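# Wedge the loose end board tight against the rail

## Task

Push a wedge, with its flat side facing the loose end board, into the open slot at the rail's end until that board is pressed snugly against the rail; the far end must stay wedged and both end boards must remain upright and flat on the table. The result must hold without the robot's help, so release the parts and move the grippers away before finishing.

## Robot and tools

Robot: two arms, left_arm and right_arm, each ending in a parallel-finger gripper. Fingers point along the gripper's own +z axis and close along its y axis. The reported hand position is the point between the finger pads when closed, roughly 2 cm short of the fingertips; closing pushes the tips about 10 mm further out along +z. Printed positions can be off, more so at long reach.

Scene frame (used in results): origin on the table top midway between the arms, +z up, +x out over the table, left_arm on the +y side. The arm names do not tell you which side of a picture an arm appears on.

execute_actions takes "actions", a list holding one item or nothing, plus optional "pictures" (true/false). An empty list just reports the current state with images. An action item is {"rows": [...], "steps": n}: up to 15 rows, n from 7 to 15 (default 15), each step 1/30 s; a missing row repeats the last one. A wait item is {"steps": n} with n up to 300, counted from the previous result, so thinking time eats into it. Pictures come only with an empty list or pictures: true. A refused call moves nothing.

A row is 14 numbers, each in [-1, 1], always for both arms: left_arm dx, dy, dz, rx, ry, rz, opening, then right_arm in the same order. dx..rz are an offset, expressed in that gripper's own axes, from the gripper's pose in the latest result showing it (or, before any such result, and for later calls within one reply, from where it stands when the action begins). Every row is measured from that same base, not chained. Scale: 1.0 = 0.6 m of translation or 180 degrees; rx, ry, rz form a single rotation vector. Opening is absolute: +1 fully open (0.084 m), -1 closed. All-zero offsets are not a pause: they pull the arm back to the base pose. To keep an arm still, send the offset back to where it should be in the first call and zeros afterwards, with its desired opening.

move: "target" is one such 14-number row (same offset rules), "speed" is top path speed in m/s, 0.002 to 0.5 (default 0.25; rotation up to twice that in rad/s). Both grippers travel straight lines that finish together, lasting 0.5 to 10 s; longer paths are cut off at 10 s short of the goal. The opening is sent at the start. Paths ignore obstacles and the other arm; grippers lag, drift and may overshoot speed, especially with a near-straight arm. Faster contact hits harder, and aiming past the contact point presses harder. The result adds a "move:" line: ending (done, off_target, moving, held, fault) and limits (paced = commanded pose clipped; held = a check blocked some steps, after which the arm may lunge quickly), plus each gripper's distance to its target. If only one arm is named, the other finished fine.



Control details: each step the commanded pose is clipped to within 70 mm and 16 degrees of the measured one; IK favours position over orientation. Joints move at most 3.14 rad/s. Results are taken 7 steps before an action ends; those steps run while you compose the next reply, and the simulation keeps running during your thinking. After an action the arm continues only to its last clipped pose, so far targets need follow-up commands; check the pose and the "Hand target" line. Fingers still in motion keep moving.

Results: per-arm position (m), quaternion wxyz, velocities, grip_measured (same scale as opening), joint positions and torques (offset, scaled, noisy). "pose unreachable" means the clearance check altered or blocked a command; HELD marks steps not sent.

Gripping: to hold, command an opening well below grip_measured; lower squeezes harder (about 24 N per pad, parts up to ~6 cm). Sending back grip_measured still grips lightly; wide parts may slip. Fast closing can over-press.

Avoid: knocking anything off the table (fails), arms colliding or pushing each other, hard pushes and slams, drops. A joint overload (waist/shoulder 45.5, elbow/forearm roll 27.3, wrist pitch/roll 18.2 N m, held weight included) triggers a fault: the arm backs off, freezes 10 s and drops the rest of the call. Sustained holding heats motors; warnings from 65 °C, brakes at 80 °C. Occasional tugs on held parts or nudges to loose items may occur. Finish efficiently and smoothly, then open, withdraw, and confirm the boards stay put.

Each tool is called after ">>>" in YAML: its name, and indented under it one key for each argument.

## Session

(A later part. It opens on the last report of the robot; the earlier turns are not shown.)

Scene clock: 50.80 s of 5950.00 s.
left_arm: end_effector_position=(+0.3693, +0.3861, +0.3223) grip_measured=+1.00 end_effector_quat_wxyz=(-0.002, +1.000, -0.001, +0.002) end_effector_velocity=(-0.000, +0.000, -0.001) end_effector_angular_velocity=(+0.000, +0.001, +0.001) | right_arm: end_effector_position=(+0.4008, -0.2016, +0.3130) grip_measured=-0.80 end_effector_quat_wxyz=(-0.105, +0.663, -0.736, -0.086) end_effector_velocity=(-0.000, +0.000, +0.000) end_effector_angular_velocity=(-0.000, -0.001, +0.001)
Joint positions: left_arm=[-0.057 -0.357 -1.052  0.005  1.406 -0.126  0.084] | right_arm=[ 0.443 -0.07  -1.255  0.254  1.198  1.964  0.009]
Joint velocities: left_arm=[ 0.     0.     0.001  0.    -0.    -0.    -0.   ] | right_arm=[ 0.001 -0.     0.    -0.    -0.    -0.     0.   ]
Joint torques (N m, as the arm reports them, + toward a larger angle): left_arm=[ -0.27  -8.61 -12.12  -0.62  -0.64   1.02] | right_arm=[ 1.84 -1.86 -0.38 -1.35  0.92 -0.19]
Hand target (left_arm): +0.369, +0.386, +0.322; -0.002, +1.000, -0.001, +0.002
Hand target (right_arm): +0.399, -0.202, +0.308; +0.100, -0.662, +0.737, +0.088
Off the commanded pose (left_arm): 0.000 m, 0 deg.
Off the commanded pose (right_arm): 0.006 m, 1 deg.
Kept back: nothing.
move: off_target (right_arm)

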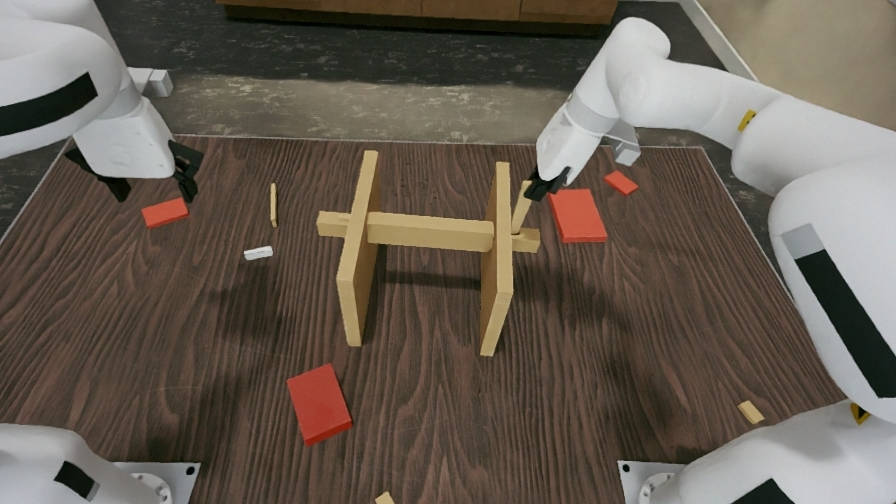

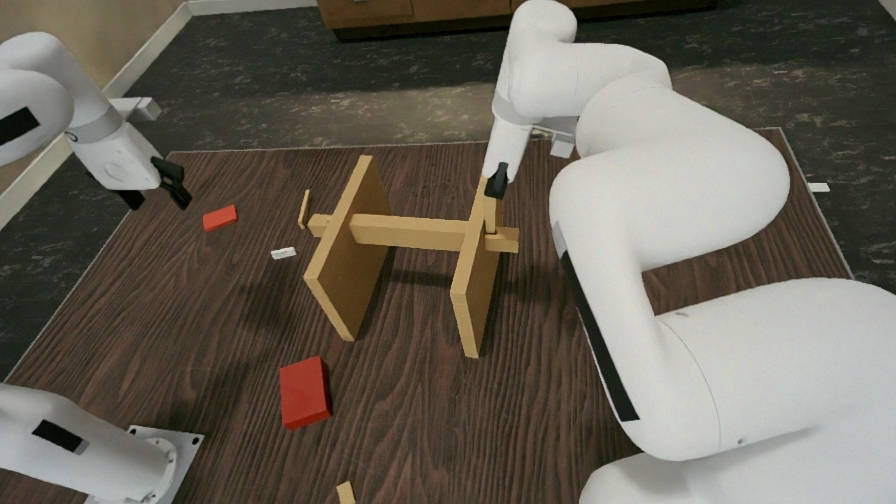

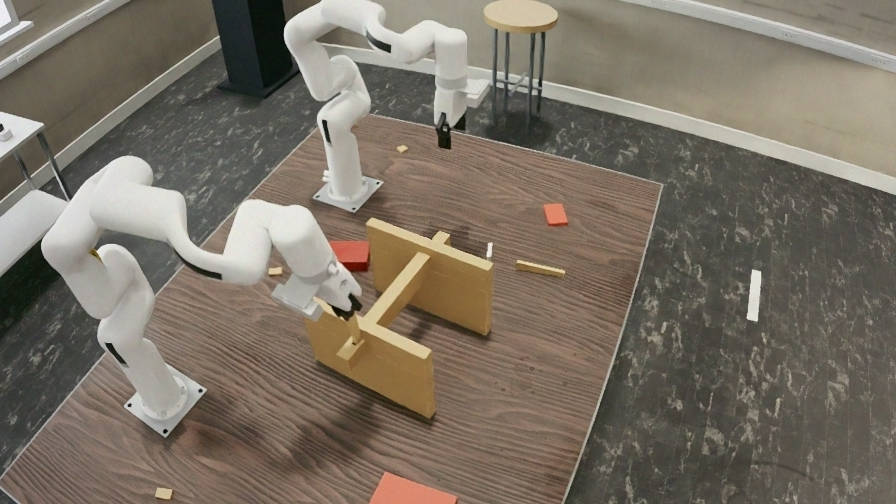

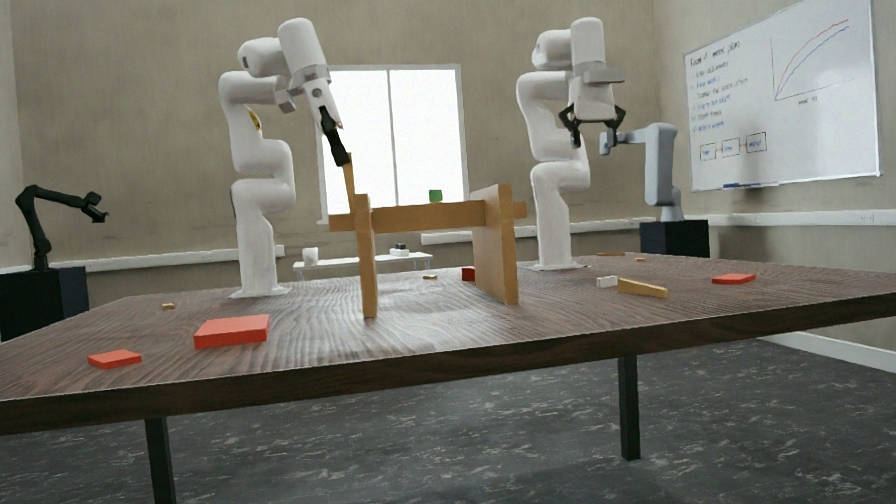

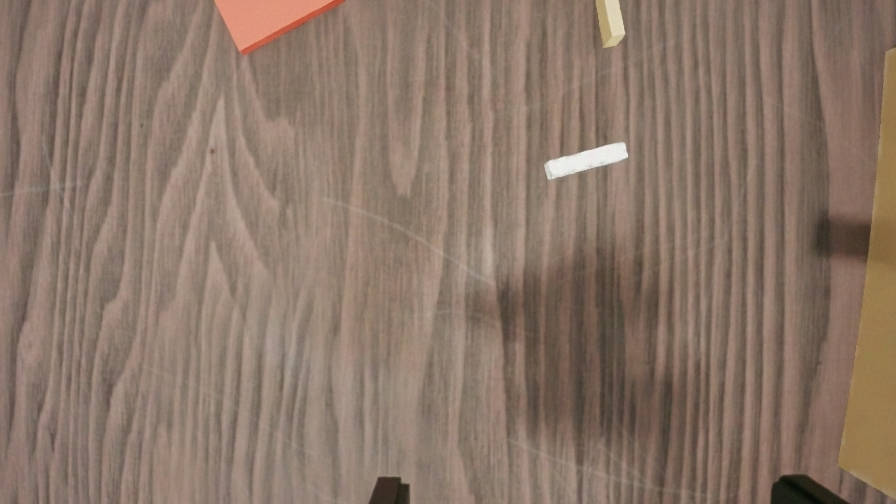

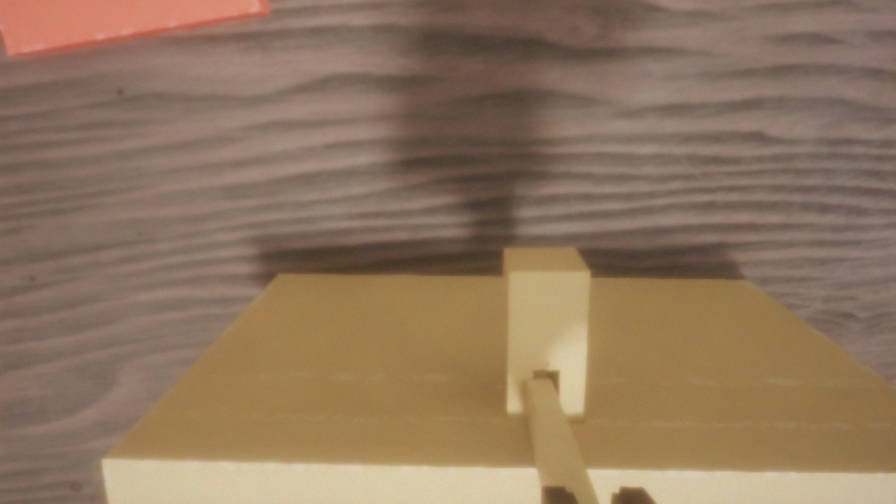

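>>> move:
  target: [0,0,0,0,0,0,1,-0.0018,0.0045,-0.0064,-0.003,0.0015,0.0013,-1]
  speed: 0.02

>>> zoom_image:
  camera: "cam_right_wrist"
  region: [440, 300, 620, 480]

Scene clock: 52.23 s of 5950.00 s.
left_arm: end_effector_position=(+0.3693, +0.3861, +0.3223) grip_measured=+1.00 end_effector_quat_wxyz=(-0.002, +1.000, -0.001, +0.002) end_effector_velocity=(+0.000, -0.000, +0.000) end_effector_angular_velocity=(+0.000, -0.001, -0.000) | right_arm: end_effector_position=(+0.3974, -0.2017, +0.3145) grip_measured=-0.80 end_effector_quat_wxyz=(-0.098, +0.662, -0.738, -0.089) end_effector_velocity=(-0.001, +0.001, +0.002) end_effector_angular_velocity=(+0.002, -0.002, +0.001)
Joint positions: left_arm=[-0.057 -0.357 -1.052  0.005  1.406 -0.126  0.084] | right_arm=[ 0.445 -0.068 -1.266  0.251  1.223  1.973  0.009]
Joint velocities: left_arm=[-0.     0.001 -0.001  0.    -0.001  0.    -0.   ] | right_arm=[ 0.001 -0.003 -0.003  0.001  0.003  0.001 -0.   ]
Joint torques (N m, as the arm reports them, + toward a larger angle): left_arm=[  0.19  -8.18 -11.93  -0.43  -0.79   0.86] | right_arm=[  3.22 -12.94  -7.98   0.94   0.59   0.05]
Hand target (left_arm): +0.369, +0.386, +0.322; -0.002, +1.000, -0.001, +0.002
Hand target (right_arm): +0.398, -0.201, +0.317; +0.100, -0.662, +0.738, +0.088
Off the commanded pose (left_arm): 0.000 m, 0 deg.
Off the commanded pose (right_arm): 0.003 m, 0 deg.
Kept back: nothing.
move: done

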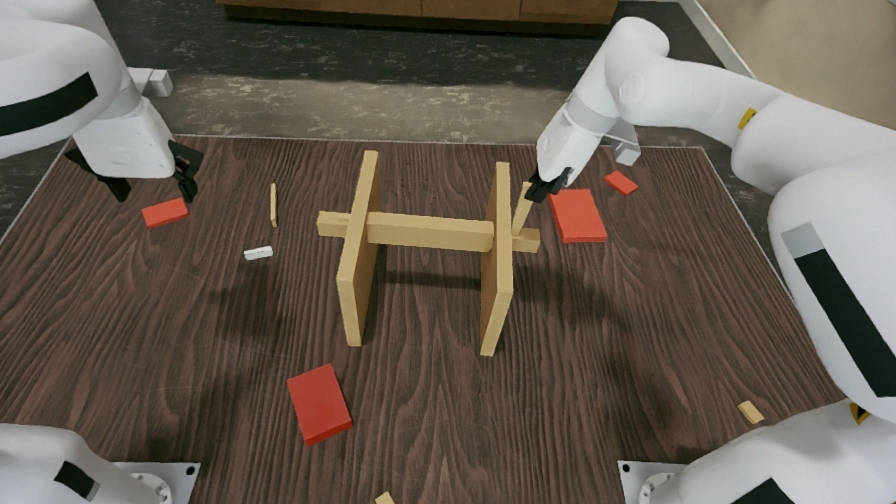

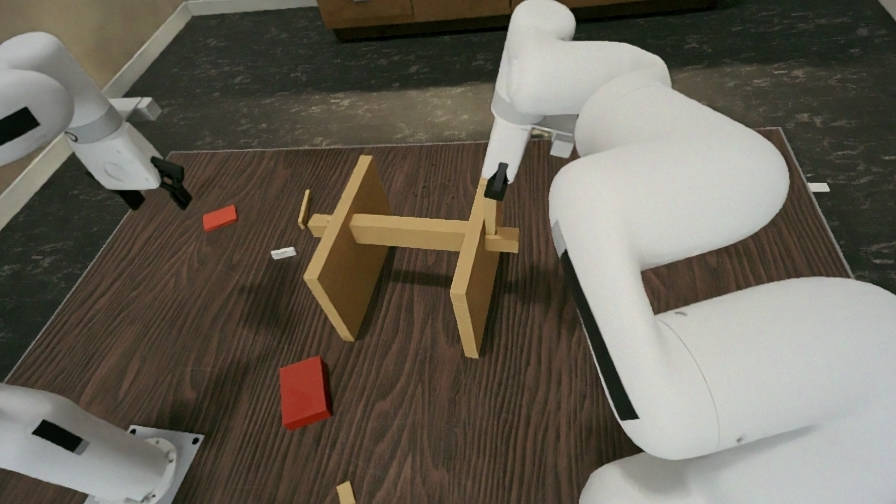

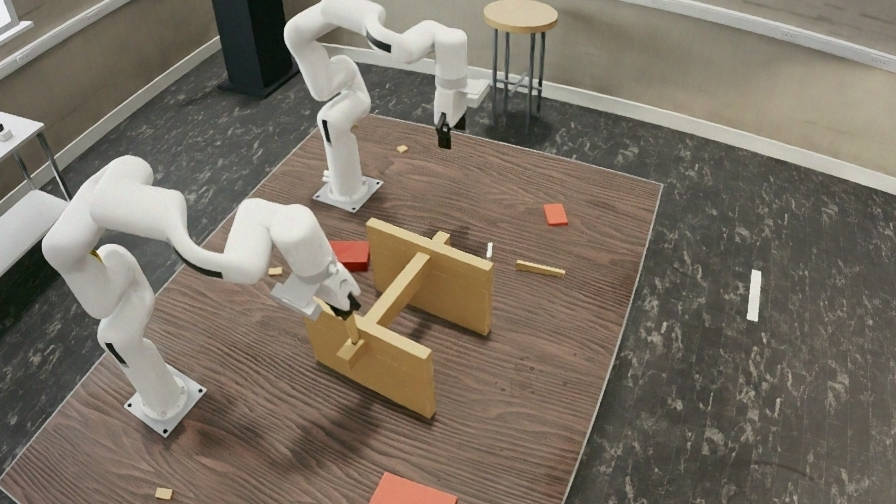

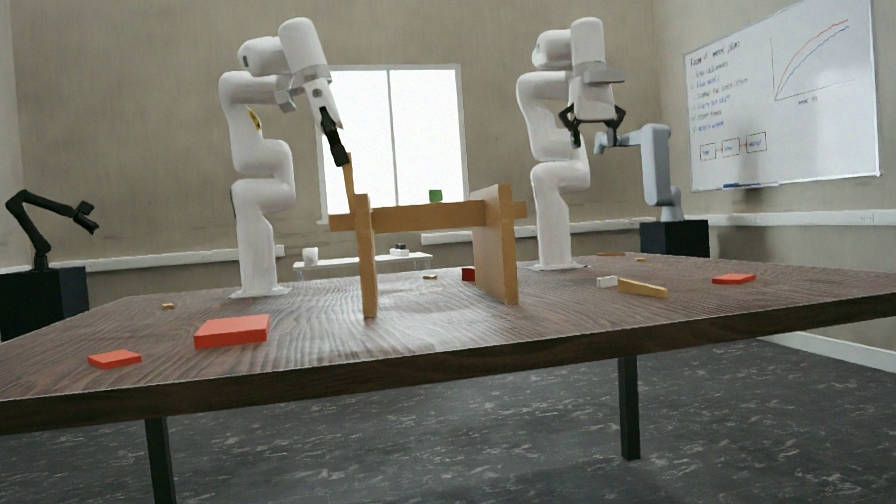

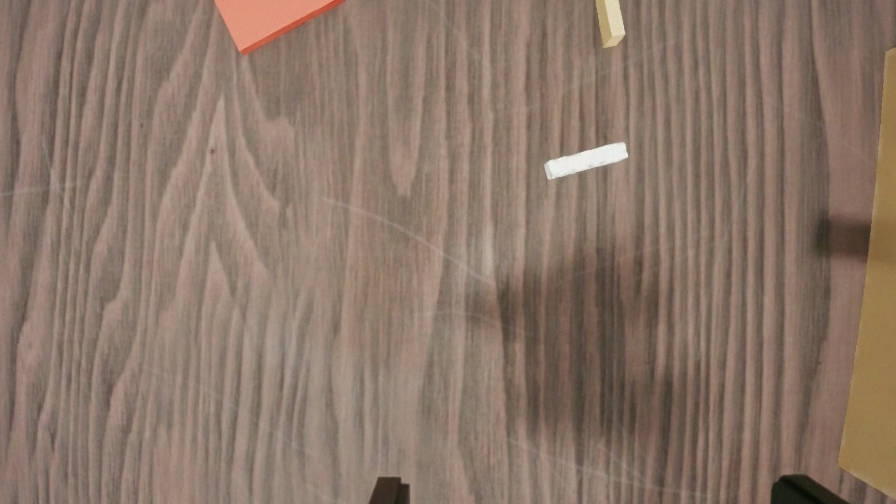

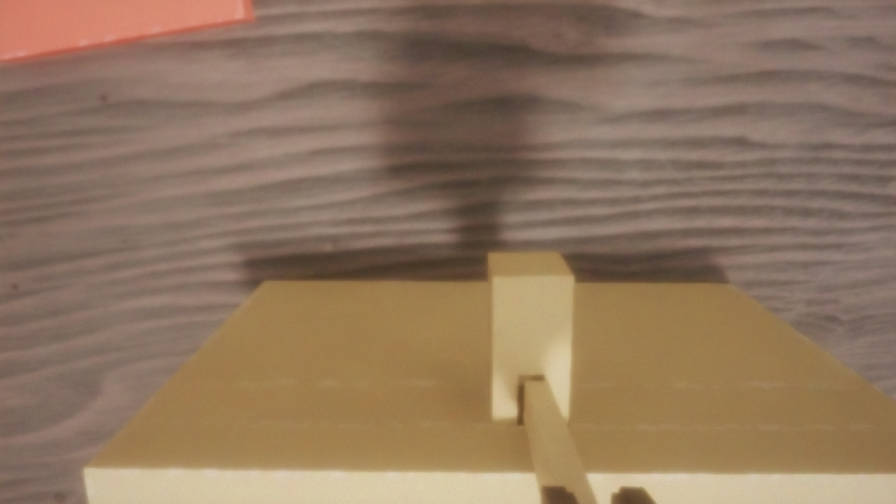

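Region (440, 300, 620, 480) of cam_right_wrist's 896x504 image, scaled by 2.800, with more detail than that image has.

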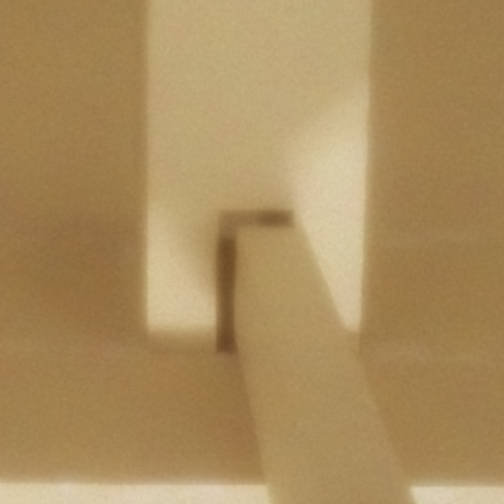

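>>> move:
  target: [0,0,0,0,0,0,1,-0.0015,-0.0024,-0.0055,0,0,0,-1]
  speed: 0.02

>>> zoom_image:
  camera: "cam_right_wrist"
  region: [440, 300, 620, 480]

Scene clock: 53.23 s of 5950.00 s.
left_arm: end_effector_position=(+0.3693, +0.3861, +0.3223) grip_measured=+1.00 end_effector_quat_wxyz=(-0.002, +1.000, -0.001, +0.002) end_effector_velocity=(-0.000, +0.000, -0.001) end_effector_angular_velocity=(+0.000, +0.002, +0.000) | right_arm: end_effector_position=(+0.3987, -0.2019, +0.3177) grip_measured=-0.80 end_effector_quat_wxyz=(-0.097, +0.662, -0.738, -0.089) end_effector_velocity=(+0.000, +0.000, +0.001) end_effector_angular_velocity=(+0.001, -0.001, +0.000)
Joint positions: left_arm=[-0.057 -0.357 -1.052  0.005  1.406 -0.126  0.084] | right_arm=[ 0.443 -0.063 -1.281  0.25   1.233  1.974  0.009]
Joint velocities: left_arm=[ 0.     0.     0.001  0.     0.    -0.    -0.   ] | right_arm=[ 0.    -0.    -0.002  0.     0.001  0.     0.   ]
Joint torques (N m, as the arm reports them, + toward a larger angle): left_arm=[ -0.27  -8.87 -12.11  -0.87  -0.8    1.12] | right_arm=[  2.07 -17.05 -11.89   1.1   -0.85  -0.05]
Hand target (left_arm): +0.369, +0.386, +0.322; -0.002, +1.000, -0.001, +0.002
Hand target (right_arm): +0.399, -0.202, +0.318; +0.098, -0.662, +0.738, +0.089
Off the commanded pose (left_arm): 0.000 m, 0 deg.
Off the commanded pose (right_arm): 0.000 m, 0 deg.
Kept back: nothing.
move: done

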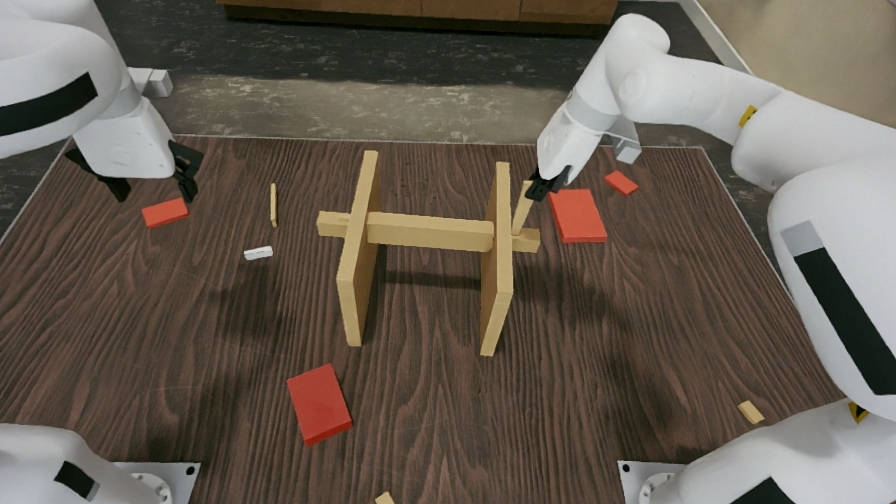

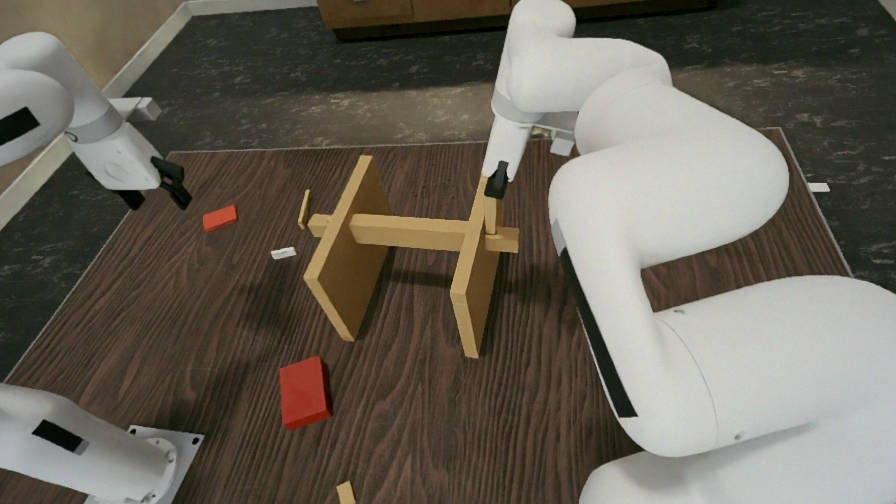

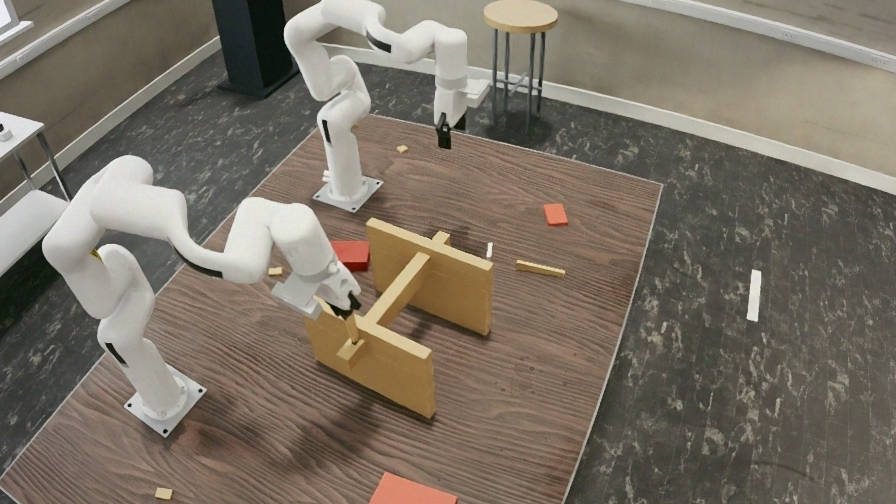

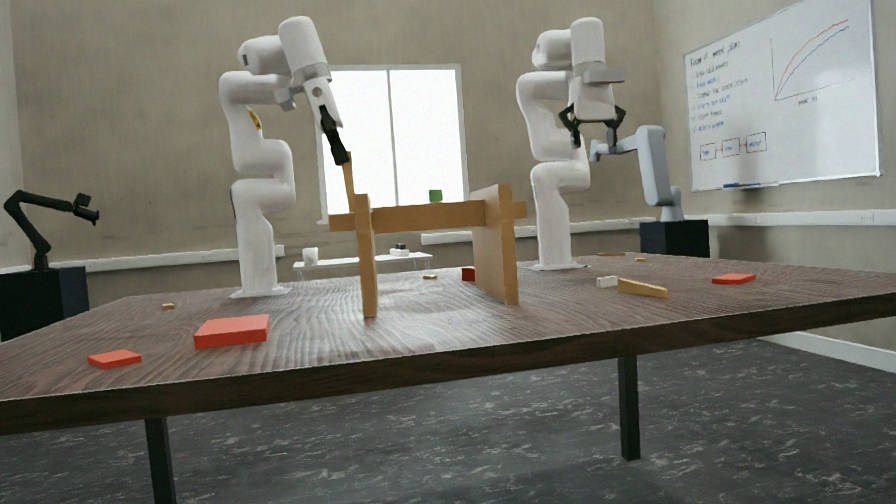

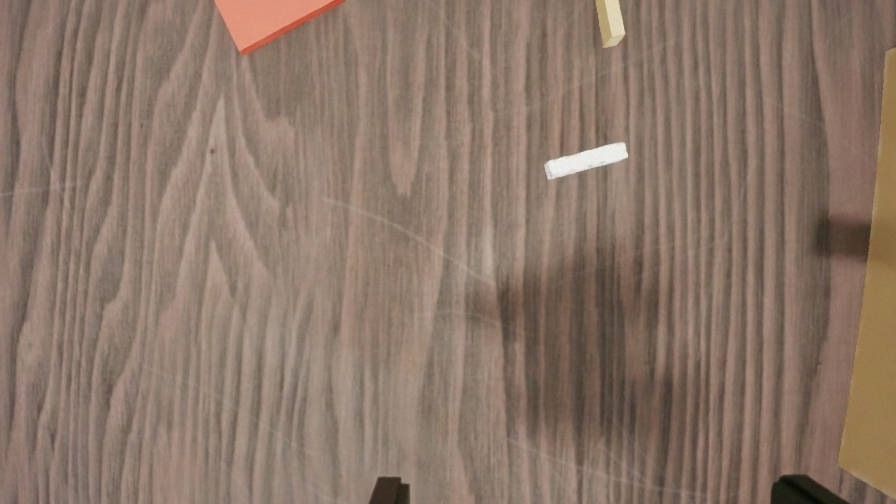

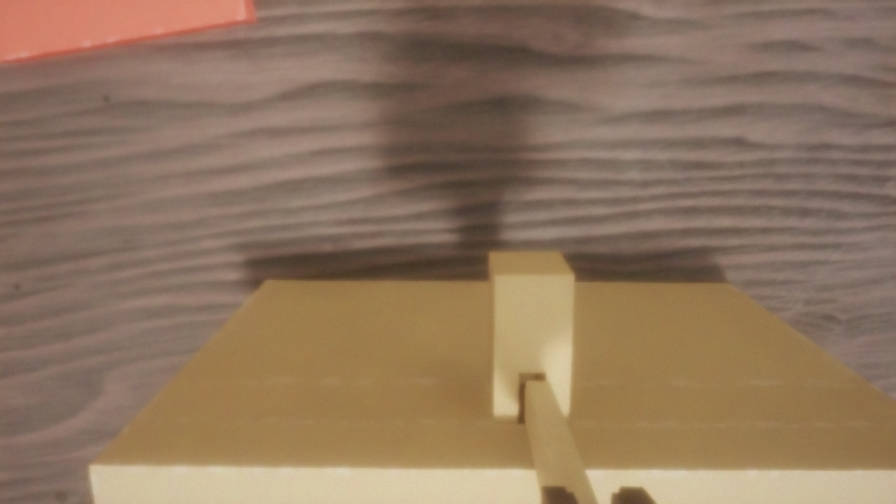

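Region (440, 300, 620, 480) of cam_right_wrist's 896x504 image, scaled by 2.800, with more detail than that image has.

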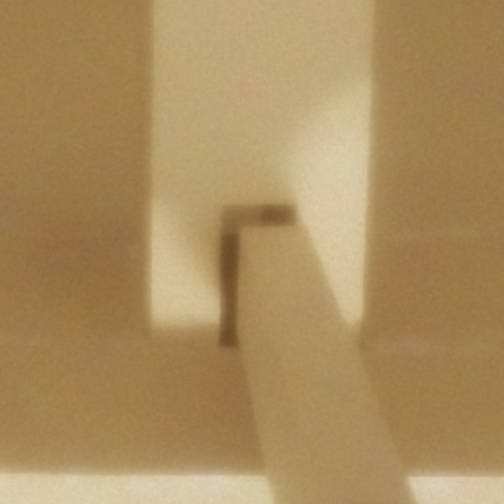

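>>> move:
  target: [0,0,0,0,0,0,1,0,-0.0018,0,0,0,0,-1]
  speed: 0.02

>>> move:
  target: [0,0,0,0,0,0,1,0.0031,0,0.0112,0,0,0,-1]
  speed: 0.01

>>> zoom_image:
  camera: "cam_right_wrist"
  region: [440, 300, 620, 480]

Scene clock: 54.23 s of 5950.00 s.
left_arm: end_effector_position=(+0.3693, +0.3861, +0.3223) grip_measured=+1.00 end_effector_quat_wxyz=(-0.002, +1.000, -0.001, +0.002) end_effector_velocity=(+0.001, -0.000, -0.000) end_effector_angular_velocity=(-0.000, -0.001, +0.000) | right_arm: end_effector_position=(+0.3998, -0.2020, +0.3177) grip_measured=-0.80 end_effector_quat_wxyz=(-0.097, +0.662, -0.738, -0.089) end_effector_velocity=(+0.000, +0.000, +0.001) end_effector_angular_velocity=(+0.001, -0.003, -0.000)
Joint positions: left_arm=[-0.057 -0.357 -1.052  0.005  1.406 -0.126  0.084] | right_arm=[ 0.442 -0.06  -1.284  0.25   1.234  1.973  0.009]
Joint velocities: left_arm=[-0.     0.001 -0.001 -0.    -0.002 -0.001 -0.   ] | right_arm=[ 0.    -0.002 -0.     0.    -0.001 -0.    -0.   ]
Joint torques (N m, as the arm reports them, + toward a larger angle): left_arm=[ -0.64  -9.05 -11.94  -0.61  -0.85   0.94] | right_arm=[  1.91 -16.81 -12.04   0.98  -0.87  -0.05]
Hand target (left_arm): +0.369, +0.386, +0.322; -0.002, +1.000, -0.001, +0.002
Hand target (right_arm): +0.400, -0.202, +0.318; +0.097, -0.662, +0.738, +0.089
Off the commanded pose (left_arm): 0.000 m, 0 deg.
Off the commanded pose (right_arm): 0.000 m, 0 deg.
Kept back: nothing.
move: done

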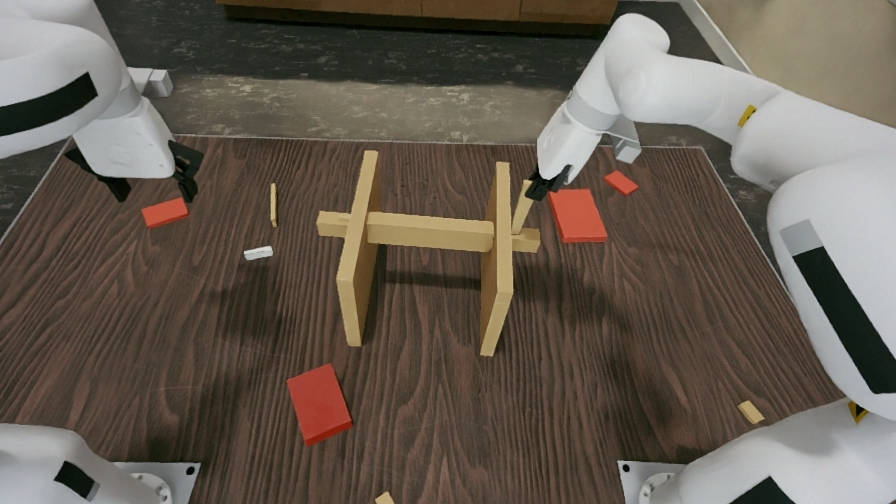

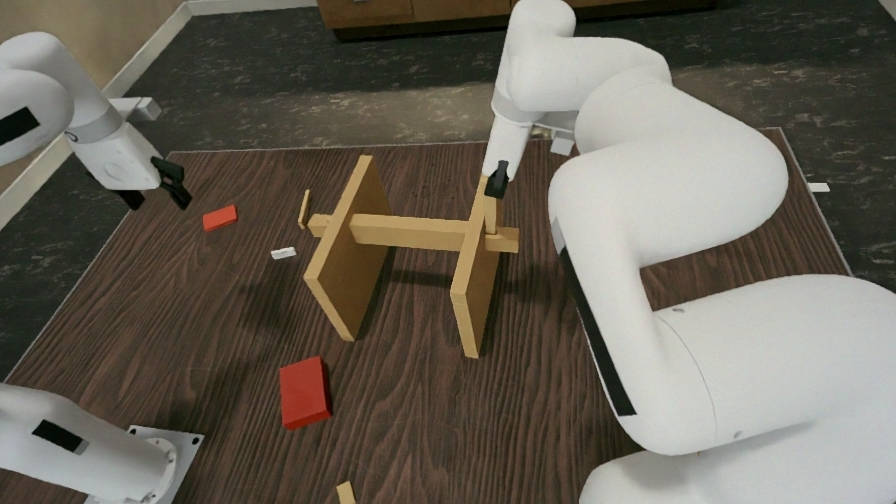

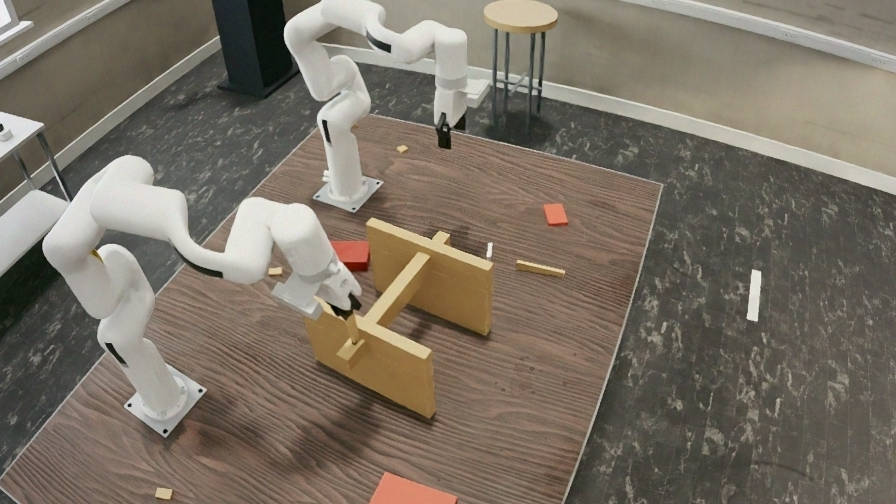

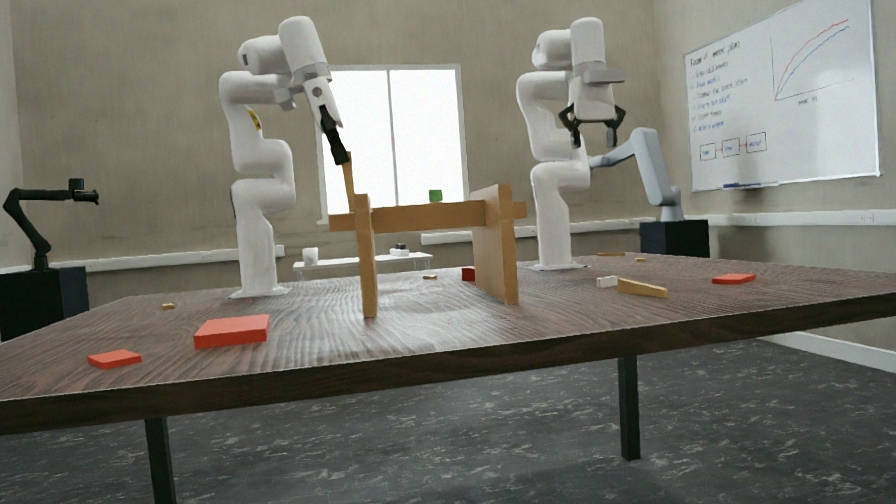

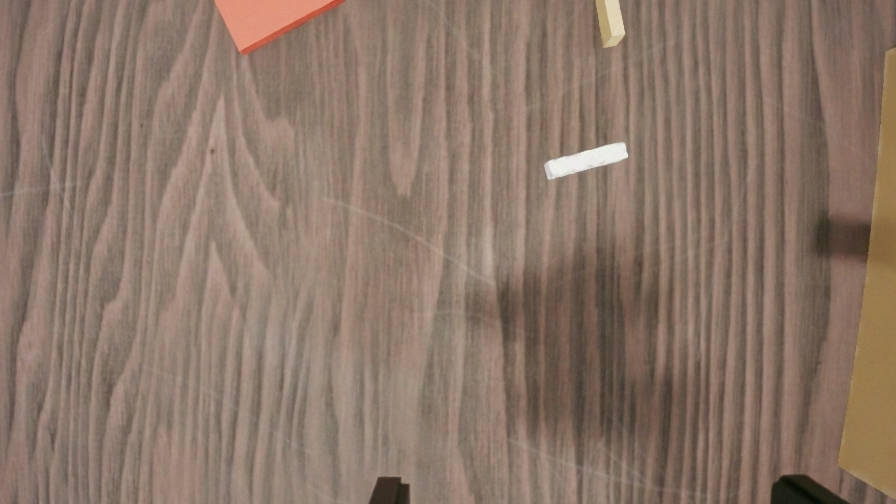

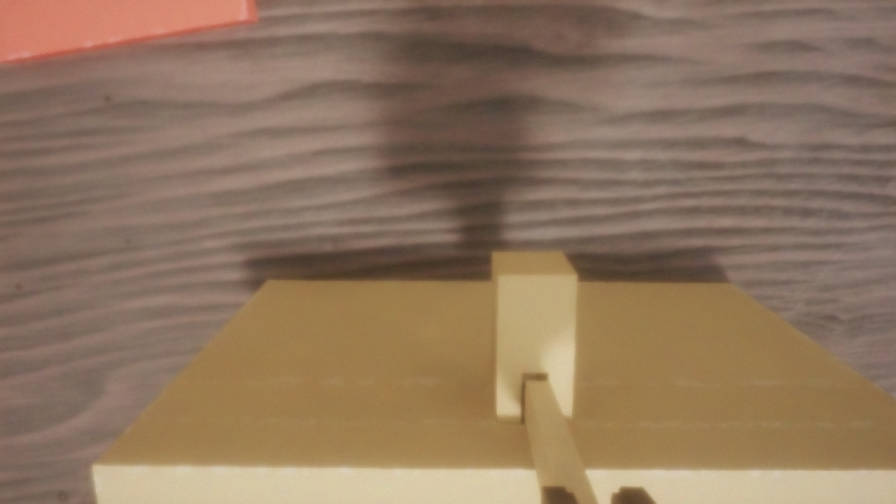

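Scene clock: 55.17 s of 5950.00 s.
left_arm: end_effector_position=(+0.3693, +0.3861, +0.3223) grip_measured=+1.00 end_effector_quat_wxyz=(-0.002, +1.000, -0.001, +0.002) end_effector_velocity=(-0.000, -0.000, +0.000) end_effector_angular_velocity=(-0.000, -0.001, +0.001) | right_arm: end_effector_position=(+0.3998, -0.2021, +0.3107) grip_measured=-0.80 end_effector_quat_wxyz=(-0.097, +0.662, -0.738, -0.089) end_effector_velocity=(+0.000, -0.000, -0.000) end_effector_angular_velocity=(+0.001, -0.000, -0.001)
Joint positions: left_arm=[-0.057 -0.357 -1.052  0.005  1.406 -0.126  0.084] | right_arm=[ 0.442 -0.06  -1.265  0.252  1.215  1.969  0.009]
Joint velocities: left_arm=[-0.    -0.002  0.001  0.    -0.    -0.001  0.   ] | right_arm=[-0.001 -0.     0.001  0.    -0.001 -0.     0.   ]
Joint torques (N m, as the arm reports them, + toward a larger angle): left_arm=[ -0.38  -8.32 -12.11  -0.69  -0.72   0.88] | right_arm=[  2.24 -16.9  -11.77   1.39  -0.76  -0.03]
Hand target (left_arm): +0.369, +0.386, +0.322; -0.002, +1.000, -0.001, +0.002
Hand target (right_arm): +0.400, -0.202, +0.311; +0.097, -0.662, +0.738, +0.089
Off the commanded pose (left_arm): 0.000 m, 0 deg.
Off the commanded pose (right_arm): 0.000 m, 0 deg.
Kept back: nothing.
move: done

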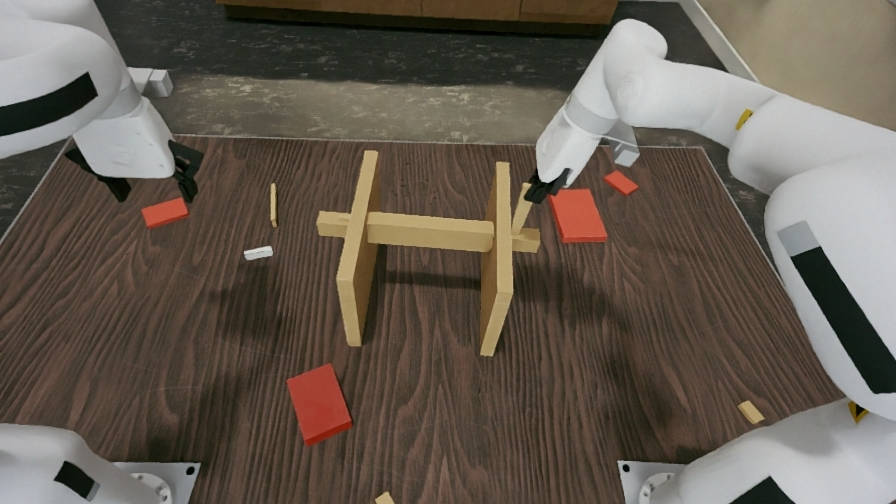

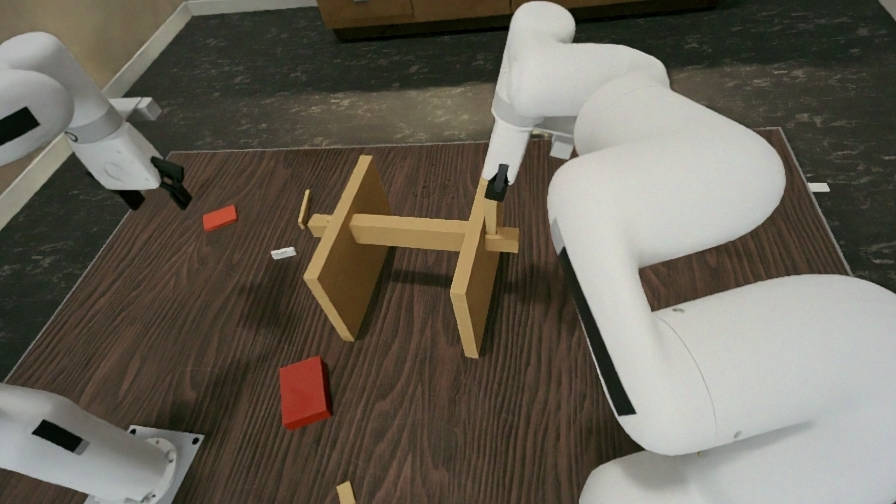

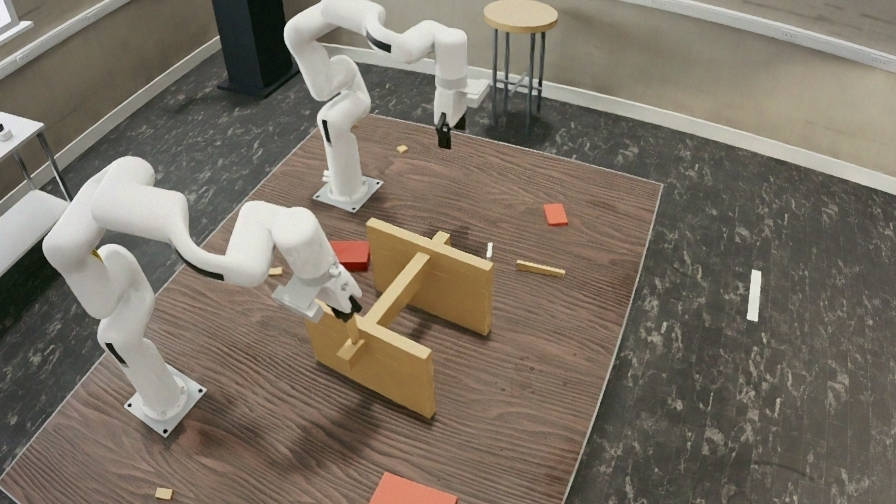

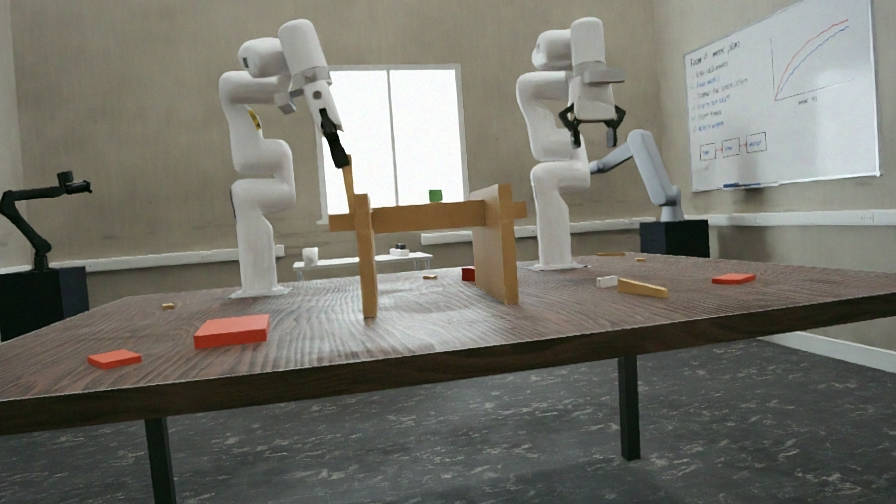

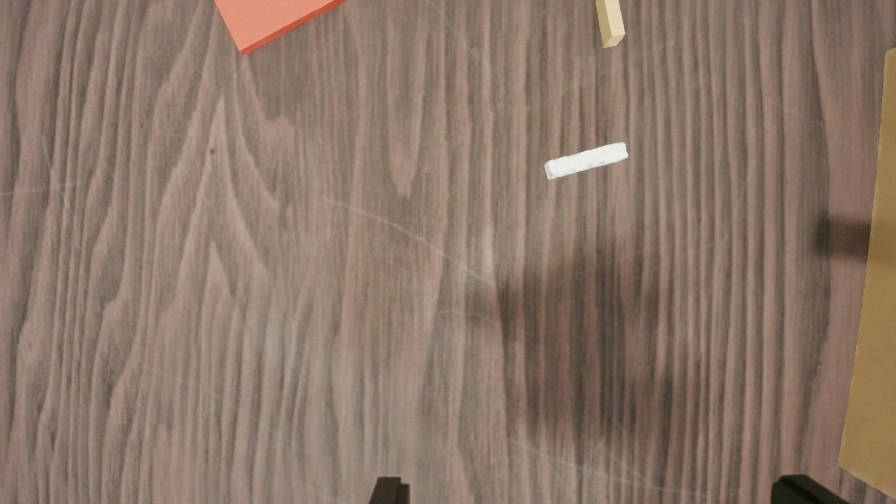

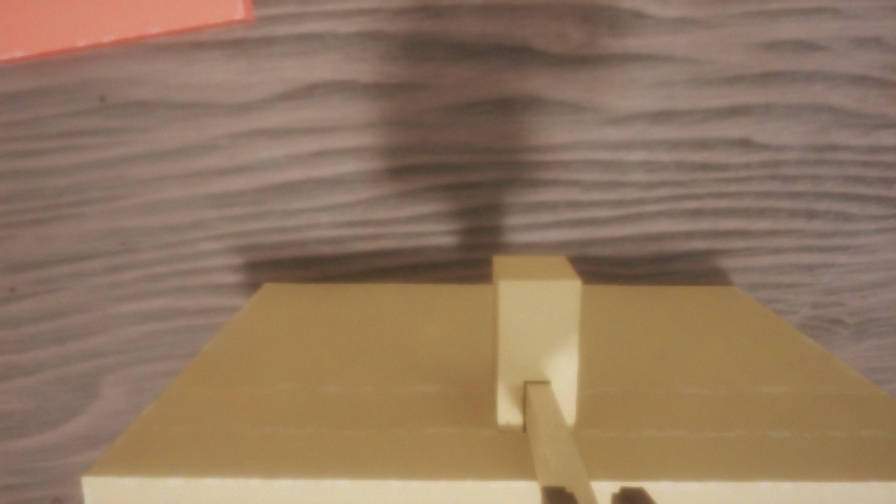

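Region (440, 300, 620, 480) of cam_right_wrist's 896x504 image, scaled by 2.800, with more detail than that image has.

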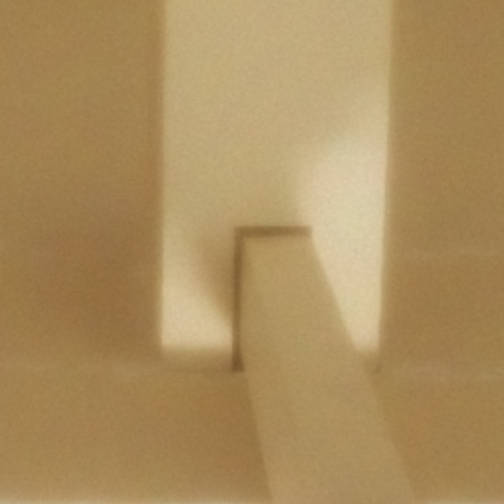

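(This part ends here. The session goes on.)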